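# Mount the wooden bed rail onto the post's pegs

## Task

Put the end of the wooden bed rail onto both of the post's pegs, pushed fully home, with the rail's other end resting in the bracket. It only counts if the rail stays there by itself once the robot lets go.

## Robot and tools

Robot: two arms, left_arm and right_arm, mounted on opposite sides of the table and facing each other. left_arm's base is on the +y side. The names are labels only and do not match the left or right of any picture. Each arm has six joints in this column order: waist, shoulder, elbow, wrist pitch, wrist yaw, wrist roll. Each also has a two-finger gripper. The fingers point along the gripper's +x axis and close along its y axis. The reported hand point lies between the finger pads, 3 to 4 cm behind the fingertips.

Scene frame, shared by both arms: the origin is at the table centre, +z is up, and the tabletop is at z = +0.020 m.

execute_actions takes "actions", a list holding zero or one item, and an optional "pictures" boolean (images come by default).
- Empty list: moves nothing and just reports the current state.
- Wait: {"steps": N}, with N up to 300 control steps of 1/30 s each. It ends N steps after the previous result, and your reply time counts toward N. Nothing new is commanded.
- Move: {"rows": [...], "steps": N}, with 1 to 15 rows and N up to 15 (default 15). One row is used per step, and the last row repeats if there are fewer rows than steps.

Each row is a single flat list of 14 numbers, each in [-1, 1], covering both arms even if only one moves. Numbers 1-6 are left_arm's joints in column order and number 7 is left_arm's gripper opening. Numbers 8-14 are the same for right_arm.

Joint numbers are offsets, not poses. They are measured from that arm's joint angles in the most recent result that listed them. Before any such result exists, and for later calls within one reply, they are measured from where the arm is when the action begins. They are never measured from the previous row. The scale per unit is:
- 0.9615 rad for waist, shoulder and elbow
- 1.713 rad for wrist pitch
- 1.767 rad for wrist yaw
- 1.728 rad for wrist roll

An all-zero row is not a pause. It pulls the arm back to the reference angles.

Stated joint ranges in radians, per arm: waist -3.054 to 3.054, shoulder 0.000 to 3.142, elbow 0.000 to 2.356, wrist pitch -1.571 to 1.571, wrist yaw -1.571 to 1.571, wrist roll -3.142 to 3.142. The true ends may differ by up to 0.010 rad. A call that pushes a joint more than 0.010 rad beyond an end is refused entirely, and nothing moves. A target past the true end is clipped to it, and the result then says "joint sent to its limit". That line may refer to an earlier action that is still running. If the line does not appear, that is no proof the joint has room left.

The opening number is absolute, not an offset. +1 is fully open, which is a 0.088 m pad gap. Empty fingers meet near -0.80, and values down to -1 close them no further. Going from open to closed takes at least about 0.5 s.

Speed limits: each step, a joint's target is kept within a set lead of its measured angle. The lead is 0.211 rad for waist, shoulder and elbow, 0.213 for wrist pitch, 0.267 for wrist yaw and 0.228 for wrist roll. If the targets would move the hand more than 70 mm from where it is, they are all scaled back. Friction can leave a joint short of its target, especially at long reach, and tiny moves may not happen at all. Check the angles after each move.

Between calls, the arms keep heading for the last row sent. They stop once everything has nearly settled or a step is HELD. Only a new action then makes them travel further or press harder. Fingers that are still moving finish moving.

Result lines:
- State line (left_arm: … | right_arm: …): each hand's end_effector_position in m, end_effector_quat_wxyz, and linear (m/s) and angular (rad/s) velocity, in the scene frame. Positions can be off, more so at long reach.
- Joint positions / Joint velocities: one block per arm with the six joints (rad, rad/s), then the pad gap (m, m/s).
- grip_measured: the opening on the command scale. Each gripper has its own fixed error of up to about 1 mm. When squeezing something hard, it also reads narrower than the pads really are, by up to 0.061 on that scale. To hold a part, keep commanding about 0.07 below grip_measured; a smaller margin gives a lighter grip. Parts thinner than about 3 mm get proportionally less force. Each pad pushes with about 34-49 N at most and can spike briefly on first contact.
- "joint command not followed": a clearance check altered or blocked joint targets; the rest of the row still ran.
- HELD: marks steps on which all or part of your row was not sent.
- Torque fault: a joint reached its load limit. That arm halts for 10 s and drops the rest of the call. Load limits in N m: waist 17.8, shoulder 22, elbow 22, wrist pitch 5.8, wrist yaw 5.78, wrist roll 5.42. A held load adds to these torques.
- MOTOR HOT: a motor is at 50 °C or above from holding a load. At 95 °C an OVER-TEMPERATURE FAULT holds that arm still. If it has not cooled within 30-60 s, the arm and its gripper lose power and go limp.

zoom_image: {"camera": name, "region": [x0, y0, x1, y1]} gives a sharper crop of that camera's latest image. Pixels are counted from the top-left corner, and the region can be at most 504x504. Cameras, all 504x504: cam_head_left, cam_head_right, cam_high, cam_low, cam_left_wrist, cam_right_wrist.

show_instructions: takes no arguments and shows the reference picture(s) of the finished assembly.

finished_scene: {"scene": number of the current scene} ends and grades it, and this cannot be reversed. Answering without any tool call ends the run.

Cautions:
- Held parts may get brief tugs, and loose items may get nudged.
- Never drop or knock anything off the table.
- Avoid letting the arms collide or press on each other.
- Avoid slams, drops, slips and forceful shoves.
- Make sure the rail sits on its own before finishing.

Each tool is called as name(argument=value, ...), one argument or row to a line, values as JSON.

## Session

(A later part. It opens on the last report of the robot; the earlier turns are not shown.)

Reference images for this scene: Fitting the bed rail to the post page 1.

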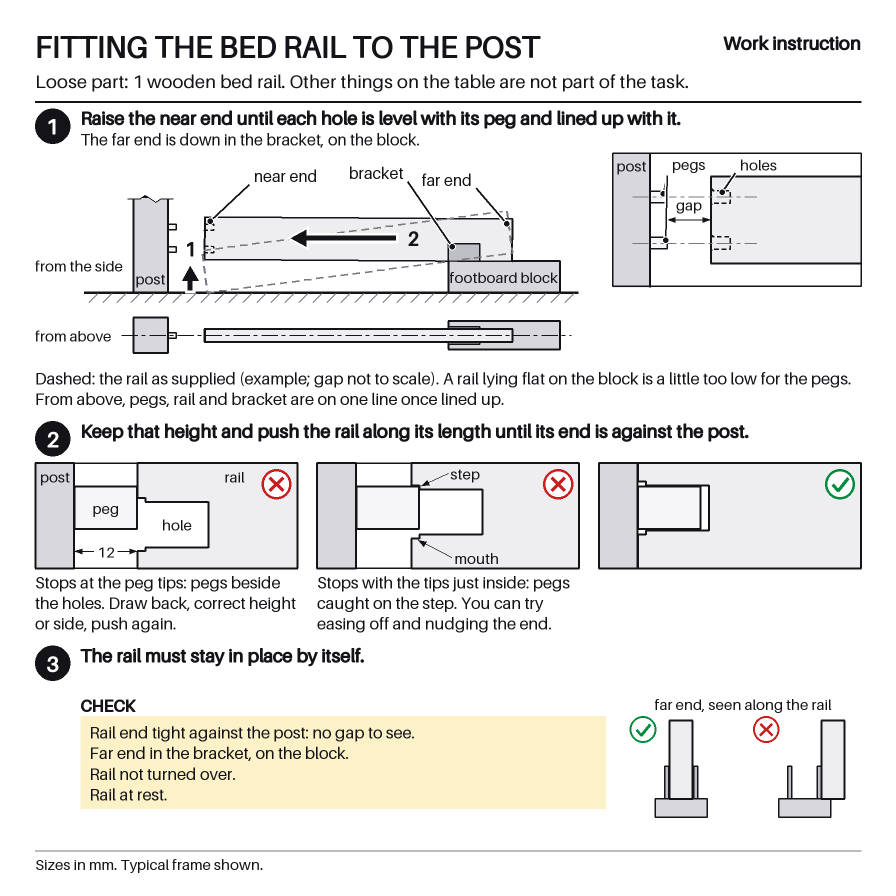

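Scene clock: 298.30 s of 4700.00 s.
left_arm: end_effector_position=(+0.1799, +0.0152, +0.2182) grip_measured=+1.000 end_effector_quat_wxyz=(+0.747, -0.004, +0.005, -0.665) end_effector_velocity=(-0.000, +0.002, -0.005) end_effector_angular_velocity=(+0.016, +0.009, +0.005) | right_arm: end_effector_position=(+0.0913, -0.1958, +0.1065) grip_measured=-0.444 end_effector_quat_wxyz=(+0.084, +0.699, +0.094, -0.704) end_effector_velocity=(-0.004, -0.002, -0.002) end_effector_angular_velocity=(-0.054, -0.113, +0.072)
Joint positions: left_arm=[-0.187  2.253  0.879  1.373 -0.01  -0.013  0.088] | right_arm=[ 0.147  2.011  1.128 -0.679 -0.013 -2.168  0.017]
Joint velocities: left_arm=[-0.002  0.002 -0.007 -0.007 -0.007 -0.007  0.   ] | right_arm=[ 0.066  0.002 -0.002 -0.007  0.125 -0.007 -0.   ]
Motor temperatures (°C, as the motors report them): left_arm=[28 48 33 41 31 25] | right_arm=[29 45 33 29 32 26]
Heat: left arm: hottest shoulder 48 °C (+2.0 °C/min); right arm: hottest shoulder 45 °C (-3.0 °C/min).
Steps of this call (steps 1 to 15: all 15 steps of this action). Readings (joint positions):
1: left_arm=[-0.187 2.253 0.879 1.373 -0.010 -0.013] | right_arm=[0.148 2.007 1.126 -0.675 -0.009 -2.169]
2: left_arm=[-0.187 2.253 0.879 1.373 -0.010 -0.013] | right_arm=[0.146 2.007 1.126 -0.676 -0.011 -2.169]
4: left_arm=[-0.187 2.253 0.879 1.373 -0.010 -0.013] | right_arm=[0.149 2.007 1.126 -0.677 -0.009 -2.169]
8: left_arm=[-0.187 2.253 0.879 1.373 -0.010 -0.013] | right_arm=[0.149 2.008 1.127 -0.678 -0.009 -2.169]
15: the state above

execute_actions(
  actions=[
    {"rows":[[0,0,0,0,0,0,1,0,-0.03,0.0,-0.004,0,0.01,-0.9]],"steps":10},
  ],
  pictures=false,
)

execute_actions(
  actions=[
    {"rows":[[0,0,0,0,0,0,1,-0.06,0.02,0.032,0.003,0.04,0.004,-0.9],[0,0,0,0,0,0,1,-0.06,0.02,0.032,0.003,0.04,0.006,-0.9],[0,0,0,0,0,0,1,0,0.0,0,0,0,0.008,-0.9],[0,0,0,0,0,0,1,0,0.0,0,0,0,0.01,-0.9],[0,0,0,0,0,0,1,-0.06,0.02,0.032,0.003,0.04,0.012,-0.9],[0,0,0,0,0,0,1,-0.06,0.02,0.032,0.003,0.04,0.014,-0.9],[0,0,0,0,0,0,1,0,0,0,0,0,0.016,-0.9],[0,0,0,0,0,0,1,0,0,0,0,0,0.018,-0.9],[0,0,0,0,0,0,1,-0.06,0.02,0.032,0.003,0.04,0.02,-0.9],[0,0,0,0,0,0,1,-0.06,0.02,0.032,0.003,0.04,0.022,-0.9],[0,0,0,0,0,0,1,0,0,0,0,0,0.024,-0.9],[0,0,0,0,0,0,1,0,0,0,0,0,0.026,-0.9],[0,0,0,0,0,0,1,-0.06,0.02,0.032,0.003,0.04,0.028,-0.9],[0,0,0,0,0,0,1,-0.06,0.02,0.032,0.003,0.04,0.03,-0.9],[0,0,0,0,0,0,1,0,0,0,0,0,0.03,-0.9]],"steps":15},
  ],
)

Scene clock: 305.33 s of 4700.00 s.
left_arm: end_effector_position=(+0.1799, +0.0152, +0.2182) grip_measured=+1.000 end_effector_quat_wxyz=(+0.747, -0.004, +0.005, -0.665) end_effector_velocity=(-0.002, +0.000, -0.004) end_effector_angular_velocity=(+0.011, +0.009, -0.010) | right_arm: end_effector_position=(+0.0910, -0.1953, +0.1081) grip_measured=-0.446 end_effector_quat_wxyz=(+0.079, +0.701, +0.091, -0.703) end_effector_velocity=(-0.003, -0.006, +0.005) end_effector_angular_velocity=(-0.013, +0.028, +0.000)
Joint positions: left_arm=[-0.187  2.253  0.879  1.373 -0.01  -0.013  0.088] | right_arm=[ 0.149  2.006  1.128 -0.68  -0.011 -2.156  0.017]
Joint velocities: left_arm=[-0.002  0.002 -0.002 -0.007  0.007 -0.007  0.   ] | right_arm=[-0.007 -0.017 -0.002 -0.037 -0.022 -0.007 -0.   ]
Motor temperatures (°C, as the motors report them): left_arm=[28 48 33 41 31 25] | right_arm=[29 44 33 29 31 26]
Heat: left arm: hottest shoulder 48 °C (+2.0 °C/min); right arm: hottest shoulder 44 °C (-3.0 °C/min).
Steps of this call (steps 1 to 15: the robot went on to your last target; steps 16 to 90: nothing new was sent; then 3.70 s passed at rest; steps 91 to 100: all 10 steps of this action). Readings (joint positions):
91: left_arm=[-0.187 2.253 0.879 1.373 -0.010 -0.013] | right_arm=[0.149 2.008 1.128 -0.679 -0.010 -2.164]
92: left_arm=[-0.187 2.253 0.879 1.373 -0.010 -0.013] | right_arm=[0.149 2.007 1.128 -0.679 -0.010 -2.161]
94: left_arm=[-0.187 2.253 0.879 1.373 -0.010 -0.013] | right_arm=[0.149 2.006 1.128 -0.679 -0.011 -2.158]
98: left_arm=[-0.187 2.253 0.879 1.373 -0.010 -0.013] | right_arm=[0.149 2.006 1.128 -0.680 -0.011 -2.156]
100: the state above

Scene clock: 305.83 s of 4700.00 s.
left_arm: end_effector_position=(+0.1799, +0.0152, +0.2182) grip_measured=+1.000 end_effector_quat_wxyz=(+0.747, -0.004, +0.005, -0.665) end_effector_velocity=(-0.000, +0.000, +0.002) end_effector_angular_velocity=(-0.008, +0.006, +0.005) | right_arm: end_effector_position=(+0.0917, -0.1950, +0.1080) grip_measured=-0.449 end_effector_quat_wxyz=(+0.070, +0.702, +0.079, -0.705) end_effector_velocity=(-0.010, +0.001, +0.000) end_effector_angular_velocity=(-0.040, -0.086, -0.011)
Joint positions: left_arm=[-0.187  2.253  0.879  1.373 -0.01  -0.013  0.088] | right_arm=[ 0.148  2.009  1.134 -0.685 -0.01  -2.126  0.017]
Joint velocities: left_arm=[-0.002 -0.002 -0.002  0.007 -0.007 -0.007  0.   ] | right_arm=[ 0.071 -0.002 -0.002 -0.007  0.095  0.081 -0.001]
Motor temperatures (°C, as the motors report them): left_arm=[28 48 33 41 31 25] | right_arm=[29 43 33 29 31 26]
Heat: left arm: hottest shoulder 48 °C (+2.0 °C/min); right arm: hottest shoulder 43 °C (-4.0 °C/min).
Steps of this call (steps 1 to 15: all 15 steps of this action). Readings (joint positions):
1: left_arm=[-0.187 2.253 0.879 1.373 -0.010 -0.013] | right_arm=[0.146 2.006 1.130 -0.681 -0.013 -2.155]
2: left_arm=[-0.187 2.253 0.879 1.373 -0.010 -0.013] | right_arm=[0.144 2.007 1.132 -0.683 -0.016 -2.155]
4: left_arm=[-0.187 2.253 0.879 1.373 -0.010 -0.013] | right_arm=[0.149 2.007 1.132 -0.683 -0.011 -2.150]
8: left_arm=[-0.187 2.253 0.879 1.373 -0.010 -0.013] | right_arm=[0.149 2.008 1.133 -0.685 -0.009 -2.141]
15: the state above

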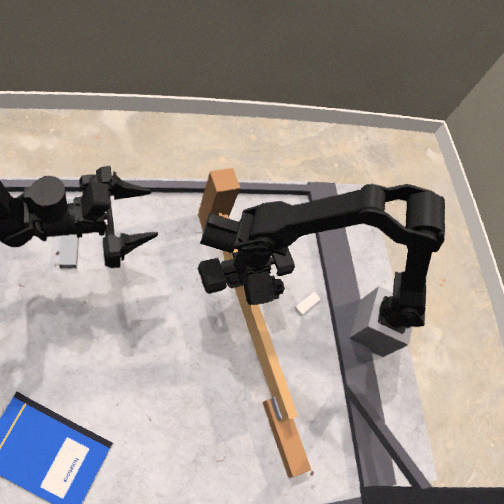

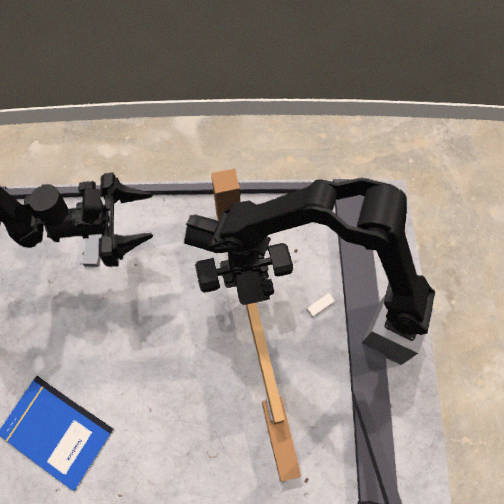

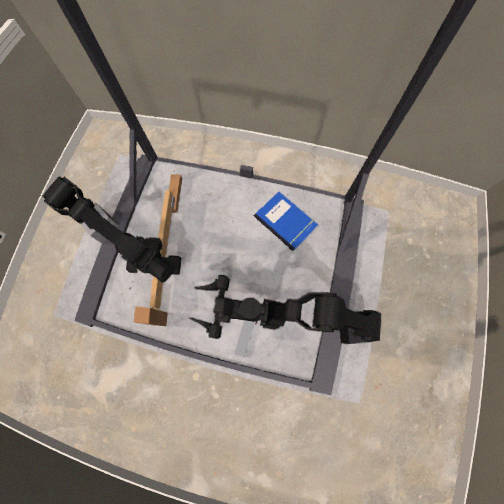

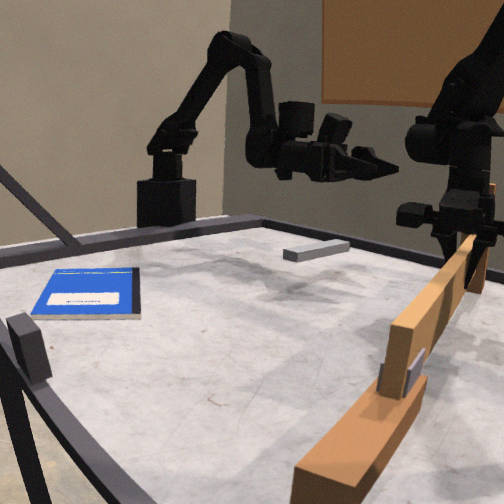

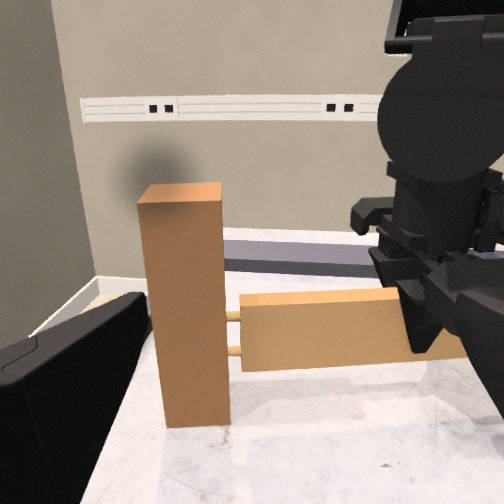

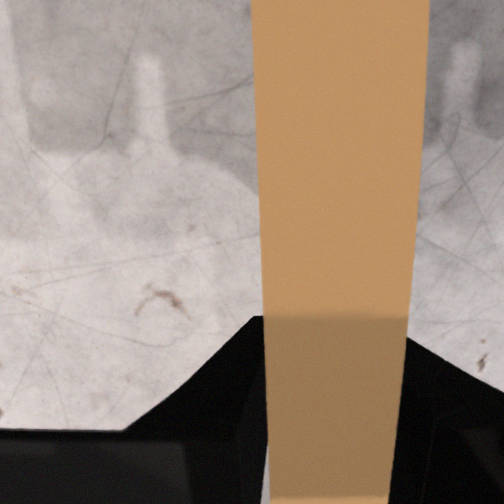

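execute_actions(
  actions=[
    {"rows":[[0,0,0,0,0,0,1,-0.06,0.02,0.03,0.003,0.04,0.004,-0.9],[0,0,0,0,0,0,1,-0.06,0.02,0.03,0.003,0.04,0.006,-0.9],[0,0,0,0,0,0,1,0,0.0,0,0,0,0.008,-0.9],[0,0,0,0,0,0,1,0,0.0,0,0,0,0.01,-0.9],[0,0,0,0,0,0,1,-0.06,0.02,0.03,0.003,0.04,0.012,-0.9],[0,0,0,0,0,0,1,-0.06,0.02,0.03,0.003,0.04,0.014,-0.9],[0,0,0,0,0,0,1,0,0,0,0,0,0.016,-0.9],[0,0,0,0,0,0,1,0,0,0,0,0,0.018,-0.9],[0,0,0,0,0,0,1,-0.06,0.02,0.03,0.003,0.04,0.02,-0.9],[0,0,0,0,0,0,1,-0.06,0.02,0.03,0.003,0.04,0.022,-0.9],[0,0,0,0,0,0,1,0,0,0,0,0,0.024,-0.9],[0,0,0,0,0,0,1,0,0,0,0,0,0.026,-0.9],[0,0,0,0,0,0,1,-0.06,0.02,0.03,0.003,0.04,0.028,-0.9],[0,0,0,0,0,0,1,-0.06,0.02,0.03,0.003,0.04,0.03,-0.9],[0,0,0,0,0,0,1,0,0,0,0,0,0.03,-0.9]],"steps":15},
  ],
  pictures=false,
)

Scene clock: 313.20 s of 4700.00 s.
left_arm: end_effector_position=(+0.1799, +0.0152, +0.2182) grip_measured=+1.000 end_effector_quat_wxyz=(+0.747, -0.004, +0.005, -0.665) end_effector_velocity=(-0.000, +0.001, -0.004) end_effector_angular_velocity=(+0.011, +0.009, +0.005) | right_arm: end_effector_position=(+0.0917, -0.1943, +0.1081) grip_measured=-0.449 end_effector_quat_wxyz=(+0.063, +0.702, +0.071, -0.706) end_effector_velocity=(-0.005, -0.004, +0.000) end_effector_angular_velocity=(-0.068, -0.123, +0.018)
Joint positions: left_arm=[-0.187  2.253  0.879  1.373 -0.01  -0.013  0.088] | right_arm=[ 0.149  2.012  1.139 -0.689 -0.009 -2.105  0.017]
Joint velocities: left_arm=[-0.002  0.002 -0.002 -0.007 -0.007 -0.007  0.   ] | right_arm=[ 0.071 -0.002 -0.002 -0.022  0.139  0.051  0.   ]
Motor temperatures (°C, as the motors report them): left_arm=[28 48 33 41 31 25] | right_arm=[29 44 33 29 31 26]
Heat: left arm: hottest shoulder 48 °C (+2.0 °C/min); right arm: hottest shoulder 44 °C (-2.0 °C/min).
Steps of this call (steps 1 to 15: the robot went on to your last target; steps 16 to 90: nothing new was sent; then 3.87 s passed at rest; steps 91 to 105: all 15 steps of this action). Readings (joint positions):
91: left_arm=[-0.187 2.253 0.879 1.373 -0.010 -0.013] | right_arm=[0.148 2.010 1.135 -0.685 -0.011 -2.121]
92: left_arm=[-0.187 2.253 0.879 1.373 -0.010 -0.013] | right_arm=[0.145 2.011 1.136 -0.686 -0.014 -2.122]
94: left_arm=[-0.187 2.253 0.879 1.373 -0.010 -0.013] | right_arm=[0.150 2.011 1.136 -0.686 -0.009 -2.122]
98: left_arm=[-0.187 2.253 0.879 1.373 -0.010 -0.013] | right_arm=[0.150 2.012 1.138 -0.688 -0.008 -2.119]
105: the state above

execute_actions(
  actions=[
    {"rows":[[0,0,0,0,0,0,1,0,-0.04,-0.018,0.006,0,-0.008,-0.9]],"steps":12},
  ],
  pictures=false,
)

execute_actions(
  actions=[
    {"rows":[[0,0,0,0,0,0,1,-0.06,0.022,0.025,0.003,0.04,0,-0.9],[0,0,0,0,0,0,1,-0.06,0.023,0.025,0.003,0.04,0,-0.9],[0,0,0,0,0,0,1,0,0.014,0,0,0,0,-0.9],[0,0,0,0,0,0,1,0,0.015,0,0,0,0,-0.9],[0,0,0,0,0,0,1,-0.06,0.026,0.025,0.004,0.04,0,-0.9],[0,0,0,0,0,0,1,-0.06,0.027,0.025,0.004,0.04,0,-0.9],[0,0,0,0,0,0,1,0,0.018,0,0.001,0,0,-0.9],[0,0,0,0,0,0,1,0,0.019,0,0.001,0,0,-0.9],[0,0,0,0,0,0,1,-0.06,0.03,0.025,0.005,0.04,0,-0.9],[0,0,0,0,0,0,1,-0.06,0.031,0.025,0.005,0.04,0,-0.9],[0,0,0,0,0,0,1,0,0.022,0,0.002,0,0,-0.9],[0,0,0,0,0,0,1,0,0.023,0,0.002,0,0,-0.9],[0,0,0,0,0,0,1,-0.06,0.034,0.025,0.006,0.04,0,-0.9],[0,0,0,0,0,0,1,-0.06,0.035,0.025,0.006,0.04,0,-0.9],[0,0,0,0,0,0,1,0,0.026,0,0.003,0,0,-0.9]],"steps":15},
  ],
  pictures=false,
)

execute_actions(
  actions=[
    {"rows":[[0,0,0,0,0,0,1,-0.06,0.022,0.025,0.003,0.04,0,-0.9],[0,0,0,0,0,0,1,-0.06,0.023,0.025,0.003,0.04,0,-0.9],[0,0,0,0,0,0,1,0,0.014,0,0,0,0,-0.9],[0,0,0,0,0,0,1,0,0.015,0,0,0,0,-0.9],[0,0,0,0,0,0,1,-0.06,0.026,0.025,0.004,0.04,0,-0.9],[0,0,0,0,0,0,1,-0.06,0.027,0.025,0.004,0.04,0,-0.9],[0,0,0,0,0,0,1,0,0.018,0,0.001,0,0,-0.9],[0,0,0,0,0,0,1,0,0.019,0,0.001,0,0,-0.9],[0,0,0,0,0,0,1,-0.06,0.03,0.025,0.005,0.04,0,-0.9],[0,0,0,0,0,0,1,-0.06,0.031,0.025,0.005,0.04,0,-0.9],[0,0,0,0,0,0,1,0,0.022,0,0.002,0,0,-0.9],[0,0,0,0,0,0,1,0,0.023,0,0.002,0,0,-0.9],[0,0,0,0,0,0,1,-0.06,0.034,0.025,0.006,0.04,0,-0.9],[0,0,0,0,0,0,1,-0.06,0.035,0.025,0.006,0.04,0,-0.9],[0,0,0,0,0,0,1,0,0.026,0,0.003,0,0,-0.9]],"steps":15},
  ],
  pictures=false,
)

Scene clock: 327.47 s of 4700.00 s.
left_arm: end_effector_position=(+0.1799, +0.0152, +0.2182) grip_measured=+1.000 end_effector_quat_wxyz=(+0.747, -0.004, +0.005, -0.665) end_effector_velocity=(+0.002, +0.002, -0.006) end_effector_angular_velocity=(+0.026, +0.010, +0.010) | right_arm: end_effector_position=(+0.0911, -0.1947, +0.1092) grip_measured=-0.450 end_effector_quat_wxyz=(+0.068, +0.704, +0.080, -0.703) end_effector_velocity=(-0.003, -0.001, +0.000) end_effector_angular_velocity=(+0.000, +0.023, +0.005)
Joint positions: left_arm=[-0.187  2.253  0.879  1.373 -0.01  -0.013  0.088] | right_arm=[ 0.152  2.002  1.129 -0.68  -0.006 -2.122  0.017]
Joint velocities: left_arm=[ 0.002 -0.002 -0.007 -0.022 -0.007 -0.007  0.   ] | right_arm=[-0.002 -0.002 -0.002 -0.007 -0.022 -0.007 -0.   ]
Motor temperatures (°C, as the motors report them): left_arm=[27 48 33 41 31 25] | right_arm=[28 44 33 29 30 27]
Heat: left arm: hottest shoulder 48 °C (+1.0 °C/min); right arm: hottest shoulder 44 °C (-2.0 °C/min).
Steps of this call (steps 1 to 15: the robot went on to your last target; steps 16 to 90: nothing new was sent; then 10.87 s passed at rest; steps 91 to 102: all 12 steps of this action). Readings (joint positions):
91: left_arm=[-0.187 2.253 0.879 1.373 -0.010 -0.013] | right_arm=[0.152 2.010 1.137 -0.688 -0.006 -2.106]
92: left_arm=[-0.187 2.253 0.879 1.373 -0.010 -0.013] | right_arm=[0.152 2.008 1.134 -0.686 -0.006 -2.111]
94: left_arm=[-0.187 2.253 0.879 1.373 -0.010 -0.013] | right_arm=[0.152 2.004 1.131 -0.683 -0.006 -2.117]
98: left_arm=[-0.187 2.253 0.879 1.373 -0.010 -0.013] | right_arm=[0.152 2.002 1.130 -0.681 -0.006 -2.121]
102: the state above

Scene clock: 327.97 s of 4700.00 s.
left_arm: end_effector_position=(+0.1799, +0.0152, +0.2182) grip_measured=+1.000 end_effector_quat_wxyz=(+0.747, -0.004, +0.005, -0.665) end_effector_velocity=(+0.002, +0.001, -0.007) end_effector_angular_velocity=(+0.028, -0.004, +0.010) | right_arm: end_effector_position=(+0.0915, -0.1953, +0.1073) grip_measured=-0.450 end_effector_quat_wxyz=(+0.071, +0.702, +0.079, -0.704) end_effector_velocity=(-0.006, -0.000, +0.000) end_effector_angular_velocity=(-0.049, -0.115, +0.092)
Joint positions: left_arm=[-0.187  2.253  0.879  1.373 -0.01  -0.013  0.088] | right_arm=[ 0.149  2.011  1.133 -0.684 -0.008 -2.126  0.017]
Joint velocities: left_arm=[ 0.002  0.002 -0.002 -0.022 -0.007  0.007  0.   ] | right_arm=[ 0.071 -0.002 -0.002 -0.007  0.125 -0.022 -0.   ]
Motor temperatures (°C, as the motors report them): left_arm=[27 48 33 41 31 25] | right_arm=[28 44 33 29 30 27]
Heat: left arm: hottest shoulder 48 °C (+1.0 °C/min); right arm: hottest shoulder 44 °C (-2.0 °C/min).
Steps of this call (steps 1 to 15: all 15 steps of this action). Readings (joint positions):
1: left_arm=[-0.187 2.253 0.879 1.373 -0.010 -0.013] | right_arm=[0.148 2.003 1.129 -0.680 -0.008 -2.123]
2: left_arm=[-0.187 2.253 0.879 1.373 -0.010 -0.013] | right_arm=[0.146 2.003 1.129 -0.680 -0.011 -2.125]
4: left_arm=[-0.187 2.253 0.879 1.373 -0.010 -0.013] | right_arm=[0.151 2.004 1.129 -0.681 -0.006 -2.126]
8: left_arm=[-0.187 2.253 0.879 1.373 -0.010 -0.013] | right_arm=[0.151 2.006 1.131 -0.683 -0.005 -2.126]
15: the state above

Scene clock: 328.47 s of 4700.00 s.
left_arm: end_effector_position=(+0.1799, +0.0152, +0.2182) grip_measured=+1.000 end_effector_quat_wxyz=(+0.747, -0.004, +0.005, -0.665) end_effector_velocity=(-0.000, +0.002, -0.006) end_effector_angular_velocity=(+0.026, +0.010, +0.005) | right_arm: end_effector_position=(+0.0915, -0.1952, +0.1071) grip_measured=-0.450 end_effector_quat_wxyz=(+0.073, +0.701, +0.078, -0.706) end_effector_velocity=(-0.007, +0.000, +0.000) end_effector_angular_velocity=(-0.049, -0.115, +0.068)
Joint positions: left_arm=[-0.187  2.253  0.879  1.373 -0.01  -0.013  0.088] | right_arm=[ 0.149  2.015  1.138 -0.69  -0.009 -2.129  0.017]
Joint velocities: left_arm=[-0.002 -0.002 -0.007 -0.022 -0.007 -0.007  0.   ] | right_arm=[ 0.076 -0.002 -0.002 -0.007  0.125  0.007 -0.   ]
Motor temperatures (°C, as the motors report them): left_arm=[27 48 33 41 31 25] | right_arm=[28 44 33 29 30 27]
Heat: left arm: hottest shoulder 48 °C (+1.0 °C/min); right arm: hottest shoulder 44 °C (-2.0 °C/min).
Steps of this call (steps 1 to 15: all 15 steps of this action). Readings (joint positions):
1: left_arm=[-0.187 2.253 0.879 1.373 -0.010 -0.013] | right_arm=[0.149 2.011 1.134 -0.685 -0.006 -2.126]
2: left_arm=[-0.187 2.253 0.879 1.373 -0.010 -0.013] | right_arm=[0.148 2.011 1.135 -0.686 -0.008 -2.127]
4: left_arm=[-0.187 2.253 0.879 1.373 -0.010 -0.013] | right_arm=[0.151 2.011 1.135 -0.687 -0.005 -2.127]
8: left_arm=[-0.187 2.253 0.879 1.373 -0.010 -0.013] | right_arm=[0.151 2.013 1.136 -0.689 -0.006 -2.128]
15: the state above

execute_actions(
  actions=[],
)

Scene clock: 336.83 s of 4700.00 s.
left_arm: end_effector_position=(+0.1799, +0.0152, +0.2182) grip_measured=+1.000 end_effector_quat_wxyz=(+0.747, -0.004, +0.005, -0.665) end_effector_velocity=(-0.000, +0.001, -0.004) end_effector_angular_velocity=(+0.010, +0.023, +0.005) | right_arm: end_effector_position=(+0.0912, -0.1947, +0.1070) grip_measured=-0.450 end_effector_quat_wxyz=(+0.073, +0.701, +0.079, -0.705) end_effector_velocity=(-0.003, -0.007, -0.001) end_effector_angular_velocity=(-0.023, +0.016, +0.005)
Joint positions: left_arm=[-0.187  2.253  0.879  1.373 -0.01  -0.013  0.088] | right_arm=[ 0.151  2.015  1.138 -0.689 -0.008 -2.129  0.017]
Joint velocities: left_arm=[-0.002  0.002 -0.002 -0.007 -0.007 -0.022  0.   ] | right_arm=[-0.002 -0.002 -0.007 -0.022 -0.007 -0.007  0.   ]
Motor temperatures (°C, as the motors report them): left_arm=[27 49 33 41 31 25] | right_arm=[28 43 33 30 29 27]
Heat: left arm: hottest shoulder 49 °C (+2.0 °C/min); right arm: hottest shoulder 43 °C (-2.0 °C/min).
Steps of this call (steps 1 to 15: the robot went on to your last target; steps 16 to 90: nothing new was sent; then 5.37 s passed at rest). Readings (joint positions):
1: left_arm=[-0.187 2.253 0.879 1.373 -0.010 -0.013] | right_arm=[0.151 2.015 1.138 -0.690 -0.006 -2.129]
2: left_arm=[-0.187 2.253 0.879 1.373 -0.010 -0.013] | right_arm=[0.151 2.015 1.138 -0.690 -0.006 -2.129]
4: left_arm=[-0.187 2.253 0.879 1.373 -0.010 -0.013] | right_arm=[0.151 2.015 1.138 -0.690 -0.006 -2.129]
8: left_arm=[-0.187 2.253 0.879 1.373 -0.010 -0.013] | right_arm=[0.151 2.015 1.138 -0.689 -0.007 -2.129]
90: the state above
All arms were judged still, so your last target was given up. Only a new action makes them travel on or press farther. Fingers that are still opening or closing keep moving.

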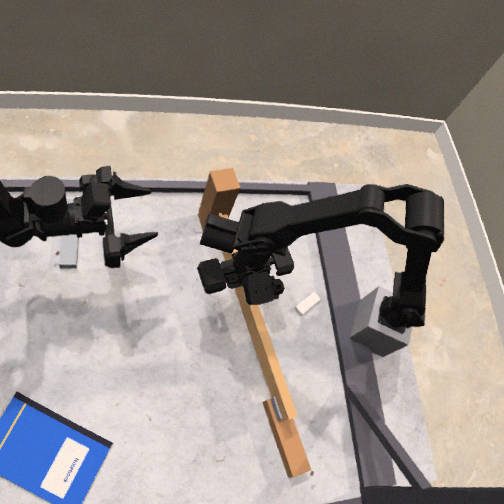

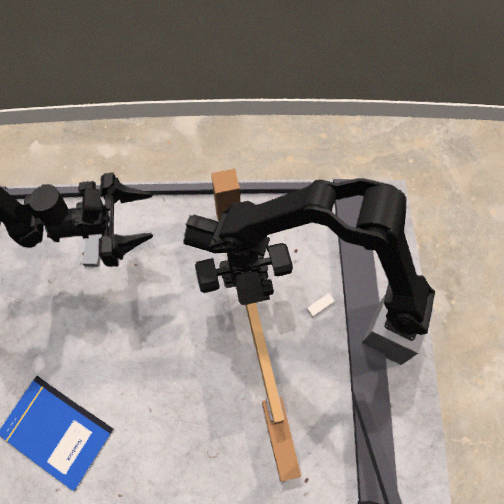

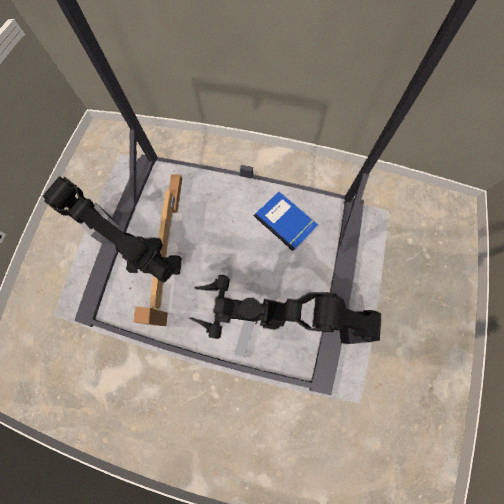

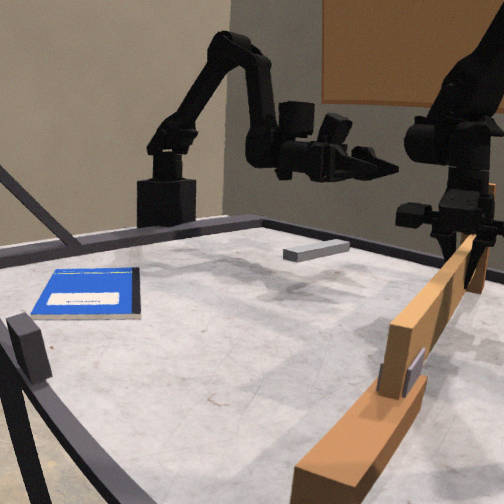

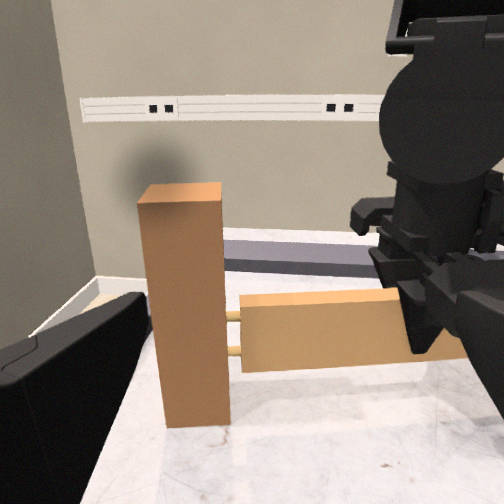

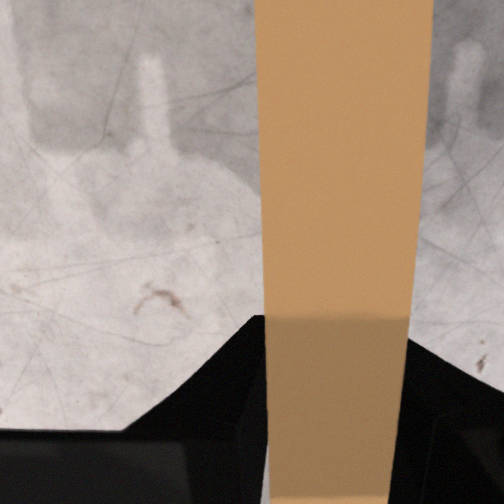

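zoom_image(
  camera="cam_low",
  region=[340, 300, 500, 440],
)

zoom_image(
  camera="cam_left_wrist",
  region=[190, 270, 310, 390],
)

Region (340, 300, 500, 440) of cam_low's 504x504 image, scaled by 3.150, with more detail than that image has; it fills the top 441 rows of this view, and the rest is white.

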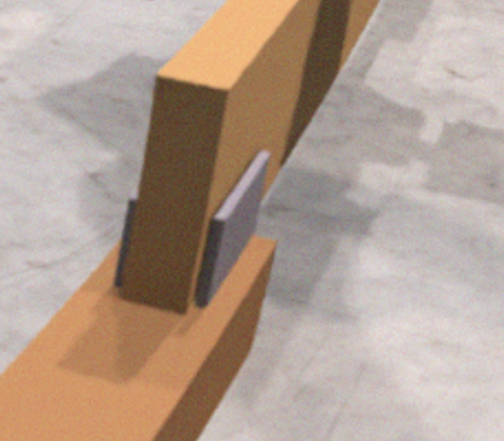

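Region (190, 270, 310, 390) of cam_left_wrist's 504x504 image, scaled by 4.200, with more detail than that image has.

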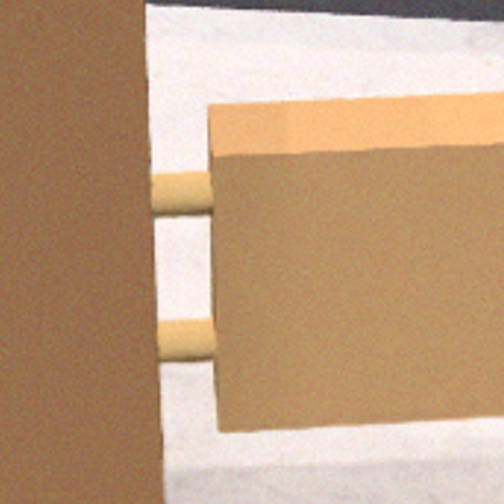

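execute_actions(
  actions=[
    {"rows":[[0,0,0,0,0,0,1,0.01,-0.03,0,-0.03,0,0,-0.5],[0,0,0,0,0,0,1,0.01,-0.03,0,-0.03,0,0,-0.5],[0,0,0,0,0,0,1,0.01,-0.03,0,-0.03,0,0,-0.5],[0,0,0,0,0,0,1,-0.05,-0.0,0.01,-0.0,0.04,0,-0.5],[0,0,0,0,0,0,1,-0.05,0.005,0.01,0,0.04,0,-0.5],[0,0,0,0,0,0,1,0,0.01,0.0,0,0,0,-0.5],[0,0,0,0,0,0,1,-0.05,0.012,0.01,0,0.04,0,-0.5],[0,0,0,0,0,0,1,-0.05,0.014,0.01,0,0.04,0,-0.5],[0,0,0,0,0,0,1,0,0.016,0.0,0,0,0,-0.5],[0,0,0,0,0,0,1,-0.05,0.018,0.01,0,0.04,0,-0.5],[0,0,0,0,0,0,1,-0.05,0.020,0.01,0,0.04,0,-0.5],[0,0,0,0,0,0,1,0,0.022,0.0,0,0,0,-0.5],[0,0,0,0,0,0,1,-0.05,0.024,0.01,0,0.04,0,-0.5],[0,0,0,0,0,0,1,-0.05,0.026,0.01,0,0.04,0,-0.5],[0,0,0,0,0,0,1,0,0.028,0.0,0,0,0,-0.5]]},
  ],
  pictures=false,
)

Scene clock: 353.27 s of 4700.00 s.
left_arm: end_effector_position=(+0.1799, +0.0152, +0.2182) grip_measured=+1.000 end_effector_quat_wxyz=(+0.747, -0.004, +0.005, -0.665) end_effector_velocity=(-0.000, +0.000, -0.001) end_effector_angular_velocity=(+0.006, +0.008, +0.005) | right_arm: end_effector_position=(+0.0904, -0.1975, +0.1070) grip_measured=-0.450 end_effector_quat_wxyz=(+0.079, +0.700, +0.074, -0.706) end_effector_velocity=(-0.007, +0.006, -0.011) end_effector_angular_velocity=(-0.010, -0.035, +0.035)
Joint positions: left_arm=[-0.187  2.253  0.879  1.373 -0.01  -0.013  0.088] | right_arm=[ 0.152  2.016  1.139 -0.703 -0.004 -2.129  0.017]
Joint velocities: left_arm=[-0.002 -0.002 -0.002 -0.007 -0.007 -0.007  0.   ] | right_arm=[ 0.042  0.032 -0.002  0.037  0.037  0.007 -0.   ]
Motor temperatures (°C, as the motors report them): left_arm=[27 49 33 42 31 25] | right_arm=[28 42 33 30 28 27]
Heat: left arm: hottest shoulder 49 °C (+1.0 °C/min); right arm: hottest shoulder 42 °C (-3.0 °C/min).
Steps of this call (steps 1 to 90: nothing new was sent; then 12.93 s passed at rest; steps 91 to 105: all 15 steps of this action). Readings (joint positions):
91: left_arm=[-0.187 2.253 0.879 1.373 -0.010 -0.013] | right_arm=[0.151 2.014 1.138 -0.691 -0.008 -2.129]
92: left_arm=[-0.187 2.253 0.879 1.373 -0.010 -0.013] | right_arm=[0.152 2.013 1.138 -0.696 -0.008 -2.129]
94: left_arm=[-0.187 2.253 0.879 1.373 -0.010 -0.013] | right_arm=[0.152 2.012 1.139 -0.705 -0.003 -2.129]
98: left_arm=[-0.187 2.253 0.879 1.373 -0.010 -0.013] | right_arm=[0.149 2.012 1.139 -0.704 -0.006 -2.129]
105: the state above

execute_actions(
  actions=[
    {"rows":[[0,0,0,0,0,0,1,-0.01,-0.03,-0.03,0,0,0,-0.9]],"steps":15},
  ],
  pictures=false,
)

execute_actions(
  actions=[
    {"rows":[[0,0,0,0,0,0,1,-0.01,0.04,0.04,0,0,0,-0.9]],"steps":15},
  ],
  pictures=false,
)

Scene clock: 363.23 s of 4700.00 s.
left_arm: end_effector_position=(+0.1799, +0.0152, +0.2182) grip_measured=+1.000 end_effector_quat_wxyz=(+0.747, -0.004, +0.005, -0.665) end_effector_velocity=(-0.000, -0.001, -0.003) end_effector_angular_velocity=(+0.016, +0.009, +0.005) | right_arm: end_effector_position=(+0.0904, -0.2016, +0.1057) grip_measured=-0.450 end_effector_quat_wxyz=(+0.076, +0.698, +0.071, -0.708) end_effector_velocity=(-0.002, -0.001, -0.002) end_effector_angular_velocity=(+0.000, +0.008, -0.005)
Joint positions: left_arm=[-0.187  2.253  0.879  1.373 -0.01  -0.013  0.088] | right_arm=[ 0.145  2.009  1.121 -0.695 -0.009 -2.127  0.017]
Joint velocities: left_arm=[-0.002 -0.002  0.002 -0.022 -0.007 -0.007  0.   ] | right_arm=[ 0.002  0.002 -0.007  0.007 -0.007  0.007 -0.   ]
Motor temperatures (°C, as the motors report them): left_arm=[27 49 33 42 31 25] | right_arm=[28 42 33 30 28 26]
Heat: left arm: hottest shoulder 49 °C (+1.0 °C/min); right arm: hottest shoulder 42 °C (-2.0 °C/min).
Steps of this call (steps 1 to 30: the robot went on to your last target; steps 31 to 90: nothing new was sent; then 6.47 s passed at rest; steps 91 to 105: all 15 steps of this action). Readings (joint positions):
91: left_arm=[-0.187 2.253 0.879 1.373 -0.010 -0.013] | right_arm=[0.152 2.027 1.136 -0.691 -0.008 -2.129]
92: left_arm=[-0.187 2.253 0.879 1.373 -0.010 -0.013] | right_arm=[0.151 2.024 1.133 -0.691 -0.008 -2.129]
94: left_arm=[-0.187 2.253 0.879 1.373 -0.010 -0.013] | right_arm=[0.146 2.017 1.126 -0.694 -0.009 -2.128]
98: left_arm=[-0.187 2.253 0.879 1.373 -0.010 -0.013] | right_arm=[0.145 2.010 1.122 -0.695 -0.009 -2.127]
105: the state above

Scene clock: 363.73 s of 4700.00 s.
left_arm: end_effector_position=(+0.1799, +0.0152, +0.2182) grip_measured=+1.000 end_effector_quat_wxyz=(+0.747, -0.004, +0.005, -0.665) end_effector_velocity=(-0.003, -0.001, +0.003) end_effector_angular_velocity=(-0.003, +0.007, +0.000) | right_arm: end_effector_position=(+0.0908, -0.1989, +0.1024) grip_measured=-0.450 end_effector_quat_wxyz=(+0.078, +0.695, +0.069, -0.712) end_effector_velocity=(-0.002, -0.005, +0.000) end_effector_angular_velocity=(-0.018, +0.015, +0.019)
Joint positions: left_arm=[-0.187  2.253  0.879  1.373 -0.01  -0.013  0.088] | right_arm=[ 0.144  2.032  1.141 -0.702 -0.016 -2.127  0.017]
Joint velocities: left_arm=[-0.007 -0.007  0.002 -0.007 -0.007 -0.007  0.   ] | right_arm=[-0.002 -0.002 -0.002 -0.022 -0.007 -0.022 -0.   ]
Motor temperatures (°C, as the motors report them): left_arm=[27 49 33 42 31 25] | right_arm=[28 42 33 30 28 26]
Heat: left arm: hottest shoulder 49 °C (+1.0 °C/min); right arm: hottest shoulder 42 °C (-2.0 °C/min).
Steps of this call (steps 1 to 15: all 15 steps of this action). Readings (joint positions):
1: left_arm=[-0.187 2.253 0.879 1.373 -0.010 -0.013] | right_arm=[0.145 2.012 1.125 -0.698 -0.010 -2.127]
2: left_arm=[-0.187 2.253 0.879 1.373 -0.010 -0.013] | right_arm=[0.144 2.017 1.130 -0.698 -0.012 -2.127]
4: left_arm=[-0.187 2.253 0.879 1.373 -0.010 -0.013] | right_arm=[0.144 2.025 1.136 -0.700 -0.014 -2.127]
8: left_arm=[-0.187 2.253 0.879 1.373 -0.010 -0.013] | right_arm=[0.144 2.030 1.140 -0.702 -0.016 -2.127]
15: the state above

Grip slipped down on the rail. Look.

execute_actions(
  actions=[],
)

zoom_image(
  camera="cam_left_wrist",
  region=[130, 170, 500, 440],
)

Scene clock: 365.13 s of 4700.00 s.
left_arm: end_effector_position=(+0.1799, +0.0152, +0.2182) grip_measured=+1.000 end_effector_quat_wxyz=(+0.747, -0.004, +0.005, -0.665) end_effector_velocity=(+0.002, +0.001, -0.001) end_effector_angular_velocity=(+0.008, -0.007, +0.010) | right_arm: end_effector_position=(+0.0908, -0.1990, +0.1023) grip_measured=-0.450 end_effector_quat_wxyz=(+0.078, +0.695, +0.069, -0.712) end_effector_velocity=(-0.002, -0.004, +0.002) end_effector_angular_velocity=(-0.013, +0.013, +0.019)
Joint positions: left_arm=[-0.187  2.253  0.879  1.373 -0.01  -0.013  0.088] | right_arm=[ 0.144  2.032  1.141 -0.702 -0.016 -2.127  0.017]
Joint velocities: left_arm=[ 0.002 -0.002 -0.002 -0.007 -0.007  0.007  0.   ] | right_arm=[-0.002 -0.007 -0.002 -0.022 -0.007 -0.022 -0.001]
Motor temperatures (°C, as the motors report them): left_arm=[27 49 33 42 31 25] | right_arm=[28 41 33 30 28 26]
Heat: left arm: hottest shoulder 49 °C (+1.0 °C/min); right arm: hottest shoulder 41 °C (-3.0 °C/min).
Steps of this call (steps 1 to 15: the robot went on to your last target; steps 16 to 42: nothing new was sent). Readings (joint positions):
1: left_arm=[-0.187 2.253 0.879 1.373 -0.010 -0.013] | right_arm=[0.144 2.032 1.141 -0.702 -0.016 -2.127]
2: left_arm=[-0.187 2.253 0.879 1.373 -0.010 -0.013] | right_arm=[0.144 2.032 1.141 -0.702 -0.016 -2.127]
4: left_arm=[-0.187 2.253 0.879 1.373 -0.010 -0.013] | right_arm=[0.144 2.032 1.141 -0.702 -0.016 -2.127]
8: left_arm=[-0.187 2.253 0.879 1.373 -0.010 -0.013] | right_arm=[0.144 2.032 1.141 -0.702 -0.016 -2.127]
42: the state above
All arms were judged still, so your last target was given up. Only a new action makes them travel on or press farther. Fingers that are still opening or closing keep moving.

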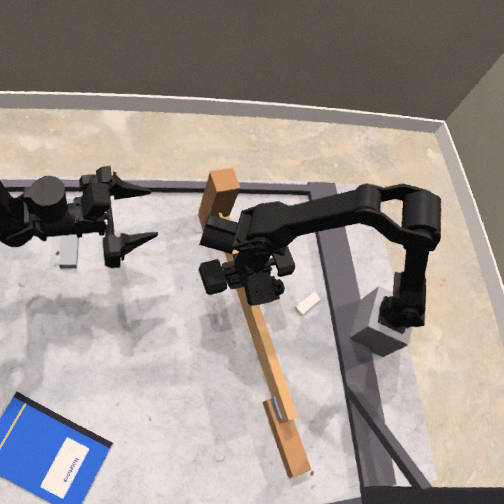

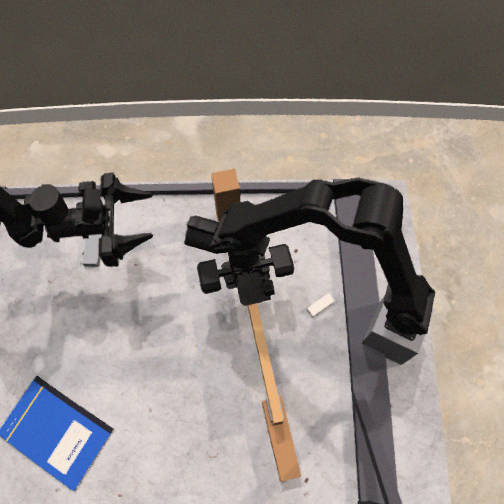

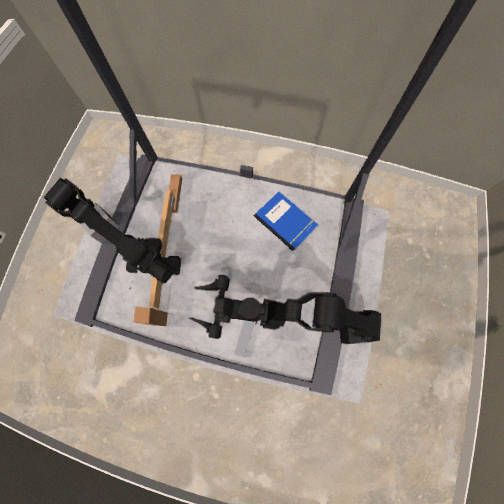

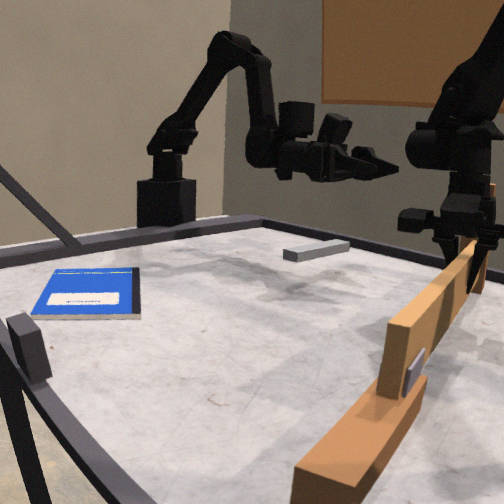

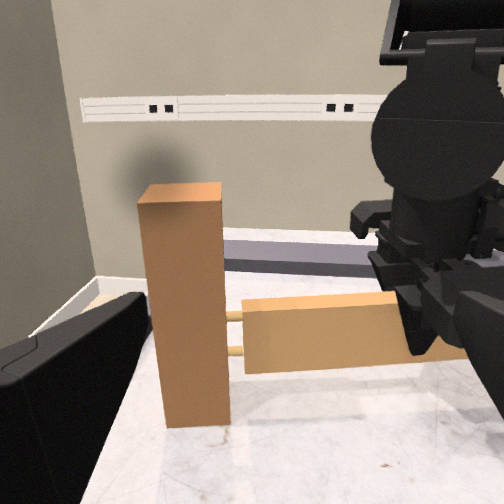

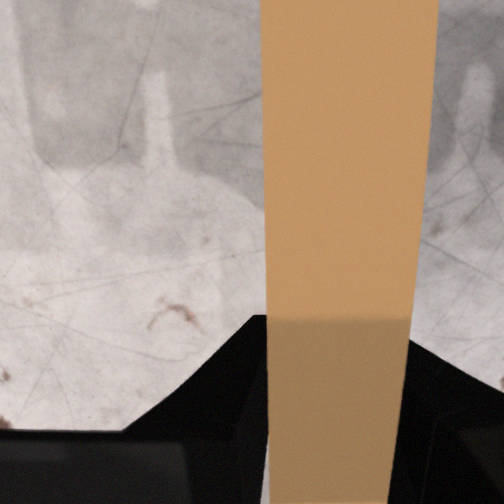

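Region (130, 170, 500, 440) of cam_left_wrist's 504x504 image, scaled by 1.362, with more detail than that image has; it fills the top 368 rows of this view, and the rest is white.

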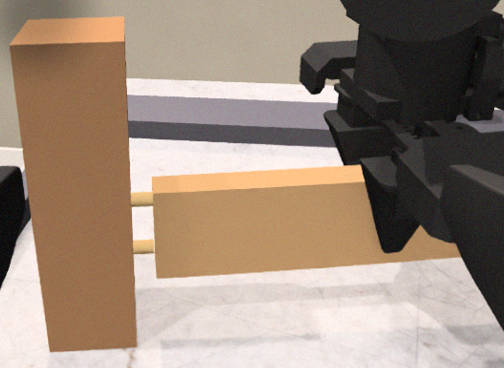

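execute_actions(
  actions=[
    {"rows":[[0,0,0,0,0,0,1,0.02,-0.035,-0.003,0.012,0.006,0,-0.9]],"steps":15},
  ],
  pictures=false,
)

execute_actions(
  actions=[
    {"steps":15},
  ],
)

zoom_image(
  camera="cam_left_wrist",
  region=[190, 270, 310, 390],
)

Scene clock: 368.87 s of 4700.00 s.
left_arm: end_effector_position=(+0.1799, +0.0152, +0.2182) grip_measured=+1.000 end_effector_quat_wxyz=(+0.747, -0.004, +0.005, -0.665) end_effector_velocity=(+0.000, -0.000, -0.005) end_effector_angular_velocity=(+0.019, +0.024, -0.005) | right_arm: end_effector_position=(+0.0886, -0.1930, +0.1058) grip_measured=-0.450 end_effector_quat_wxyz=(+0.076, +0.701, +0.082, -0.705) end_effector_velocity=(-0.000, +0.000, -0.001) end_effector_angular_velocity=(+0.005, +0.006, +0.020)
Joint positions: left_arm=[-0.187  2.253  0.879  1.373 -0.01  -0.013  0.088] | right_arm=[ 0.159  2.021  1.141 -0.686 -0.009 -2.128  0.017]
Joint velocities: left_arm=[ 0.002  0.002  0.002 -0.022  0.007 -0.022  0.   ] | right_arm=[-0.002  0.002 -0.002  0.007 -0.007 -0.022 -0.   ]
Motor temperatures (°C, as the motors report them): left_arm=[27 49 33 42 31 25] | right_arm=[28 42 33 30 28 26]
Heat: left arm: hottest shoulder 49 °C (+1.0 °C/min); right arm: hottest shoulder 42 °C (-2.0 °C/min).
Steps of this call (steps 1 to 90: nothing new was sent; then 0.23 s passed at rest; steps 91 to 105: all 15 steps of this action). Readings (joint positions):
91: left_arm=[-0.187 2.253 0.879 1.373 -0.010 -0.013] | right_arm=[0.146 2.031 1.141 -0.701 -0.015 -2.127]
92: left_arm=[-0.187 2.253 0.879 1.373 -0.010 -0.013] | right_arm=[0.148 2.030 1.141 -0.697 -0.013 -2.127]
94: left_arm=[-0.187 2.253 0.879 1.373 -0.010 -0.013] | right_arm=[0.154 2.030 1.141 -0.688 -0.012 -2.127]
98: left_arm=[-0.187 2.253 0.879 1.373 -0.010 -0.013] | right_arm=[0.159 2.022 1.141 -0.686 -0.010 -2.128]
105: the state above

Scene clock: 369.37 s of 4700.00 s.
left_arm: end_effector_position=(+0.1799, +0.0152, +0.2182) grip_measured=+1.000 end_effector_quat_wxyz=(+0.747, -0.004, +0.005, -0.665) end_effector_velocity=(-0.000, +0.001, +0.003) end_effector_angular_velocity=(-0.008, +0.006, +0.005) | right_arm: end_effector_position=(+0.0886, -0.1930, +0.1058) grip_measured=-0.450 end_effector_quat_wxyz=(+0.076, +0.701, +0.082, -0.705) end_effector_velocity=(-0.001, -0.007, -0.001) end_effector_angular_velocity=(-0.028, +0.002, -0.010)
Joint positions: left_arm=[-0.187  2.253  0.879  1.373 -0.01  -0.013  0.088] | right_arm=[ 0.159  2.021  1.141 -0.686 -0.009 -2.128  0.017]
Joint velocities: left_arm=[-0.002 -0.007 -0.007  0.007 -0.007 -0.007  0.   ] | right_arm=[-0.002 -0.002 -0.007 -0.022  0.007  0.007 -0.   ]
Motor temperatures (°C, as the motors report them): left_arm=[27 49 33 42 31 25] | right_arm=[28 42 33 30 28 26]
Heat: left arm: hottest shoulder 49 °C (+1.0 °C/min); right arm: hottest shoulder 42 °C (-2.0 °C/min).
Steps of this call (steps 1 to 15: the robot went on to your last target). Readings (joint positions):
1: left_arm=[-0.187 2.253 0.879 1.373 -0.010 -0.013] | right_arm=[0.159 2.021 1.141 -0.686 -0.009 -2.128]
2: left_arm=[-0.187 2.253 0.879 1.373 -0.010 -0.013] | right_arm=[0.159 2.021 1.141 -0.686 -0.009 -2.128]
4: left_arm=[-0.187 2.253 0.879 1.373 -0.010 -0.013] | right_arm=[0.159 2.021 1.141 -0.686 -0.009 -2.128]
8: left_arm=[-0.187 2.253 0.879 1.373 -0.010 -0.013] | right_arm=[0.159 2.021 1.141 -0.686 -0.009 -2.128]
15: the state above
All arms were judged still, so your last target was given up. Only a new action makes them travel on or press farther. Fingers that are still opening or closing keep moving.

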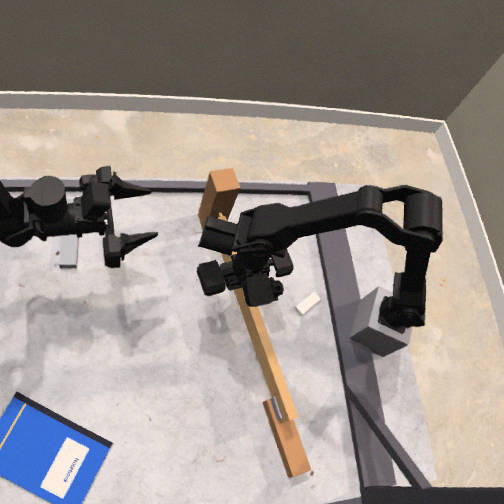

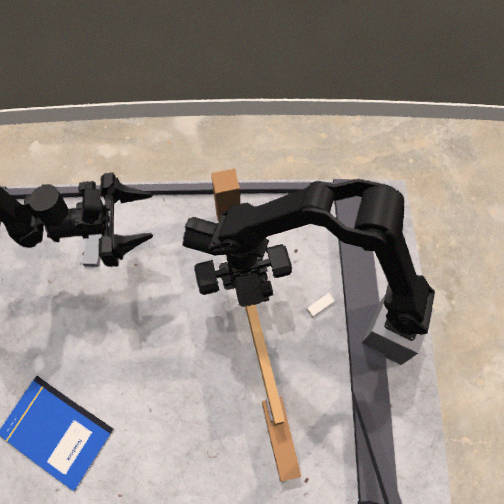

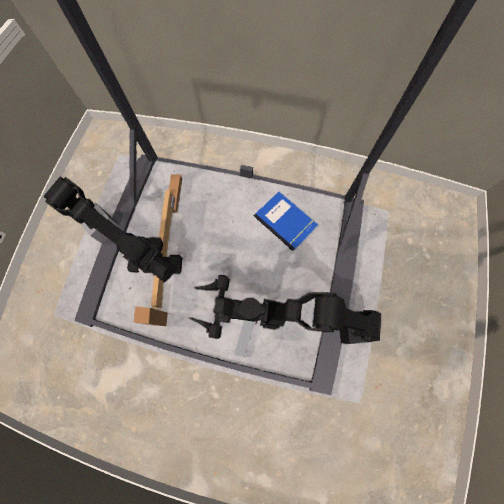

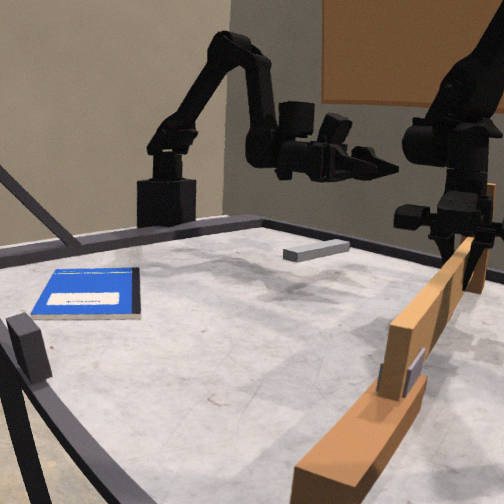

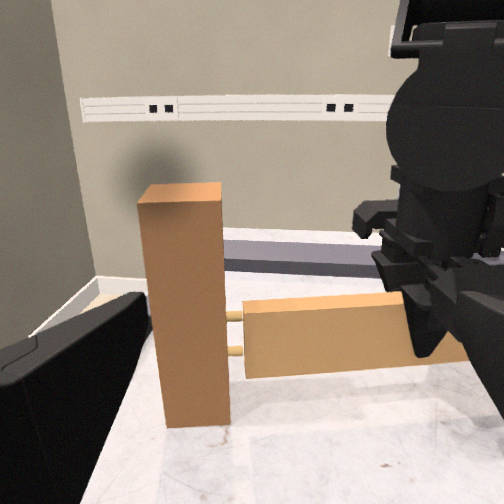

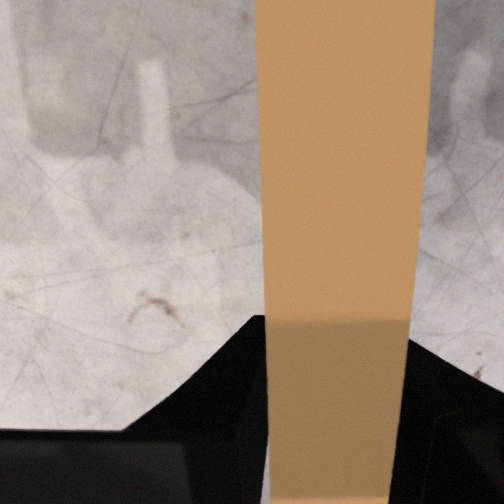

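Region (190, 270, 310, 390) of cam_left_wrist's 504x504 image, scaled by 4.200, with more detail than that image has.

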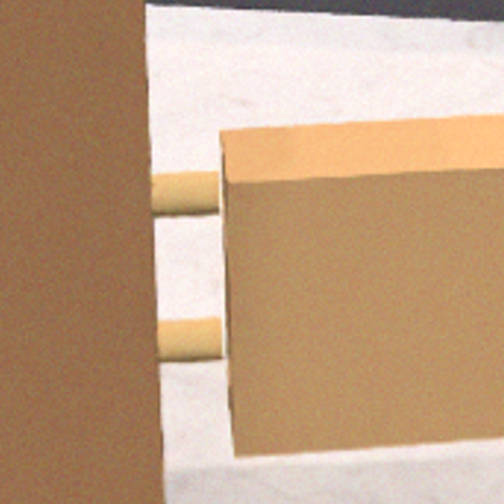

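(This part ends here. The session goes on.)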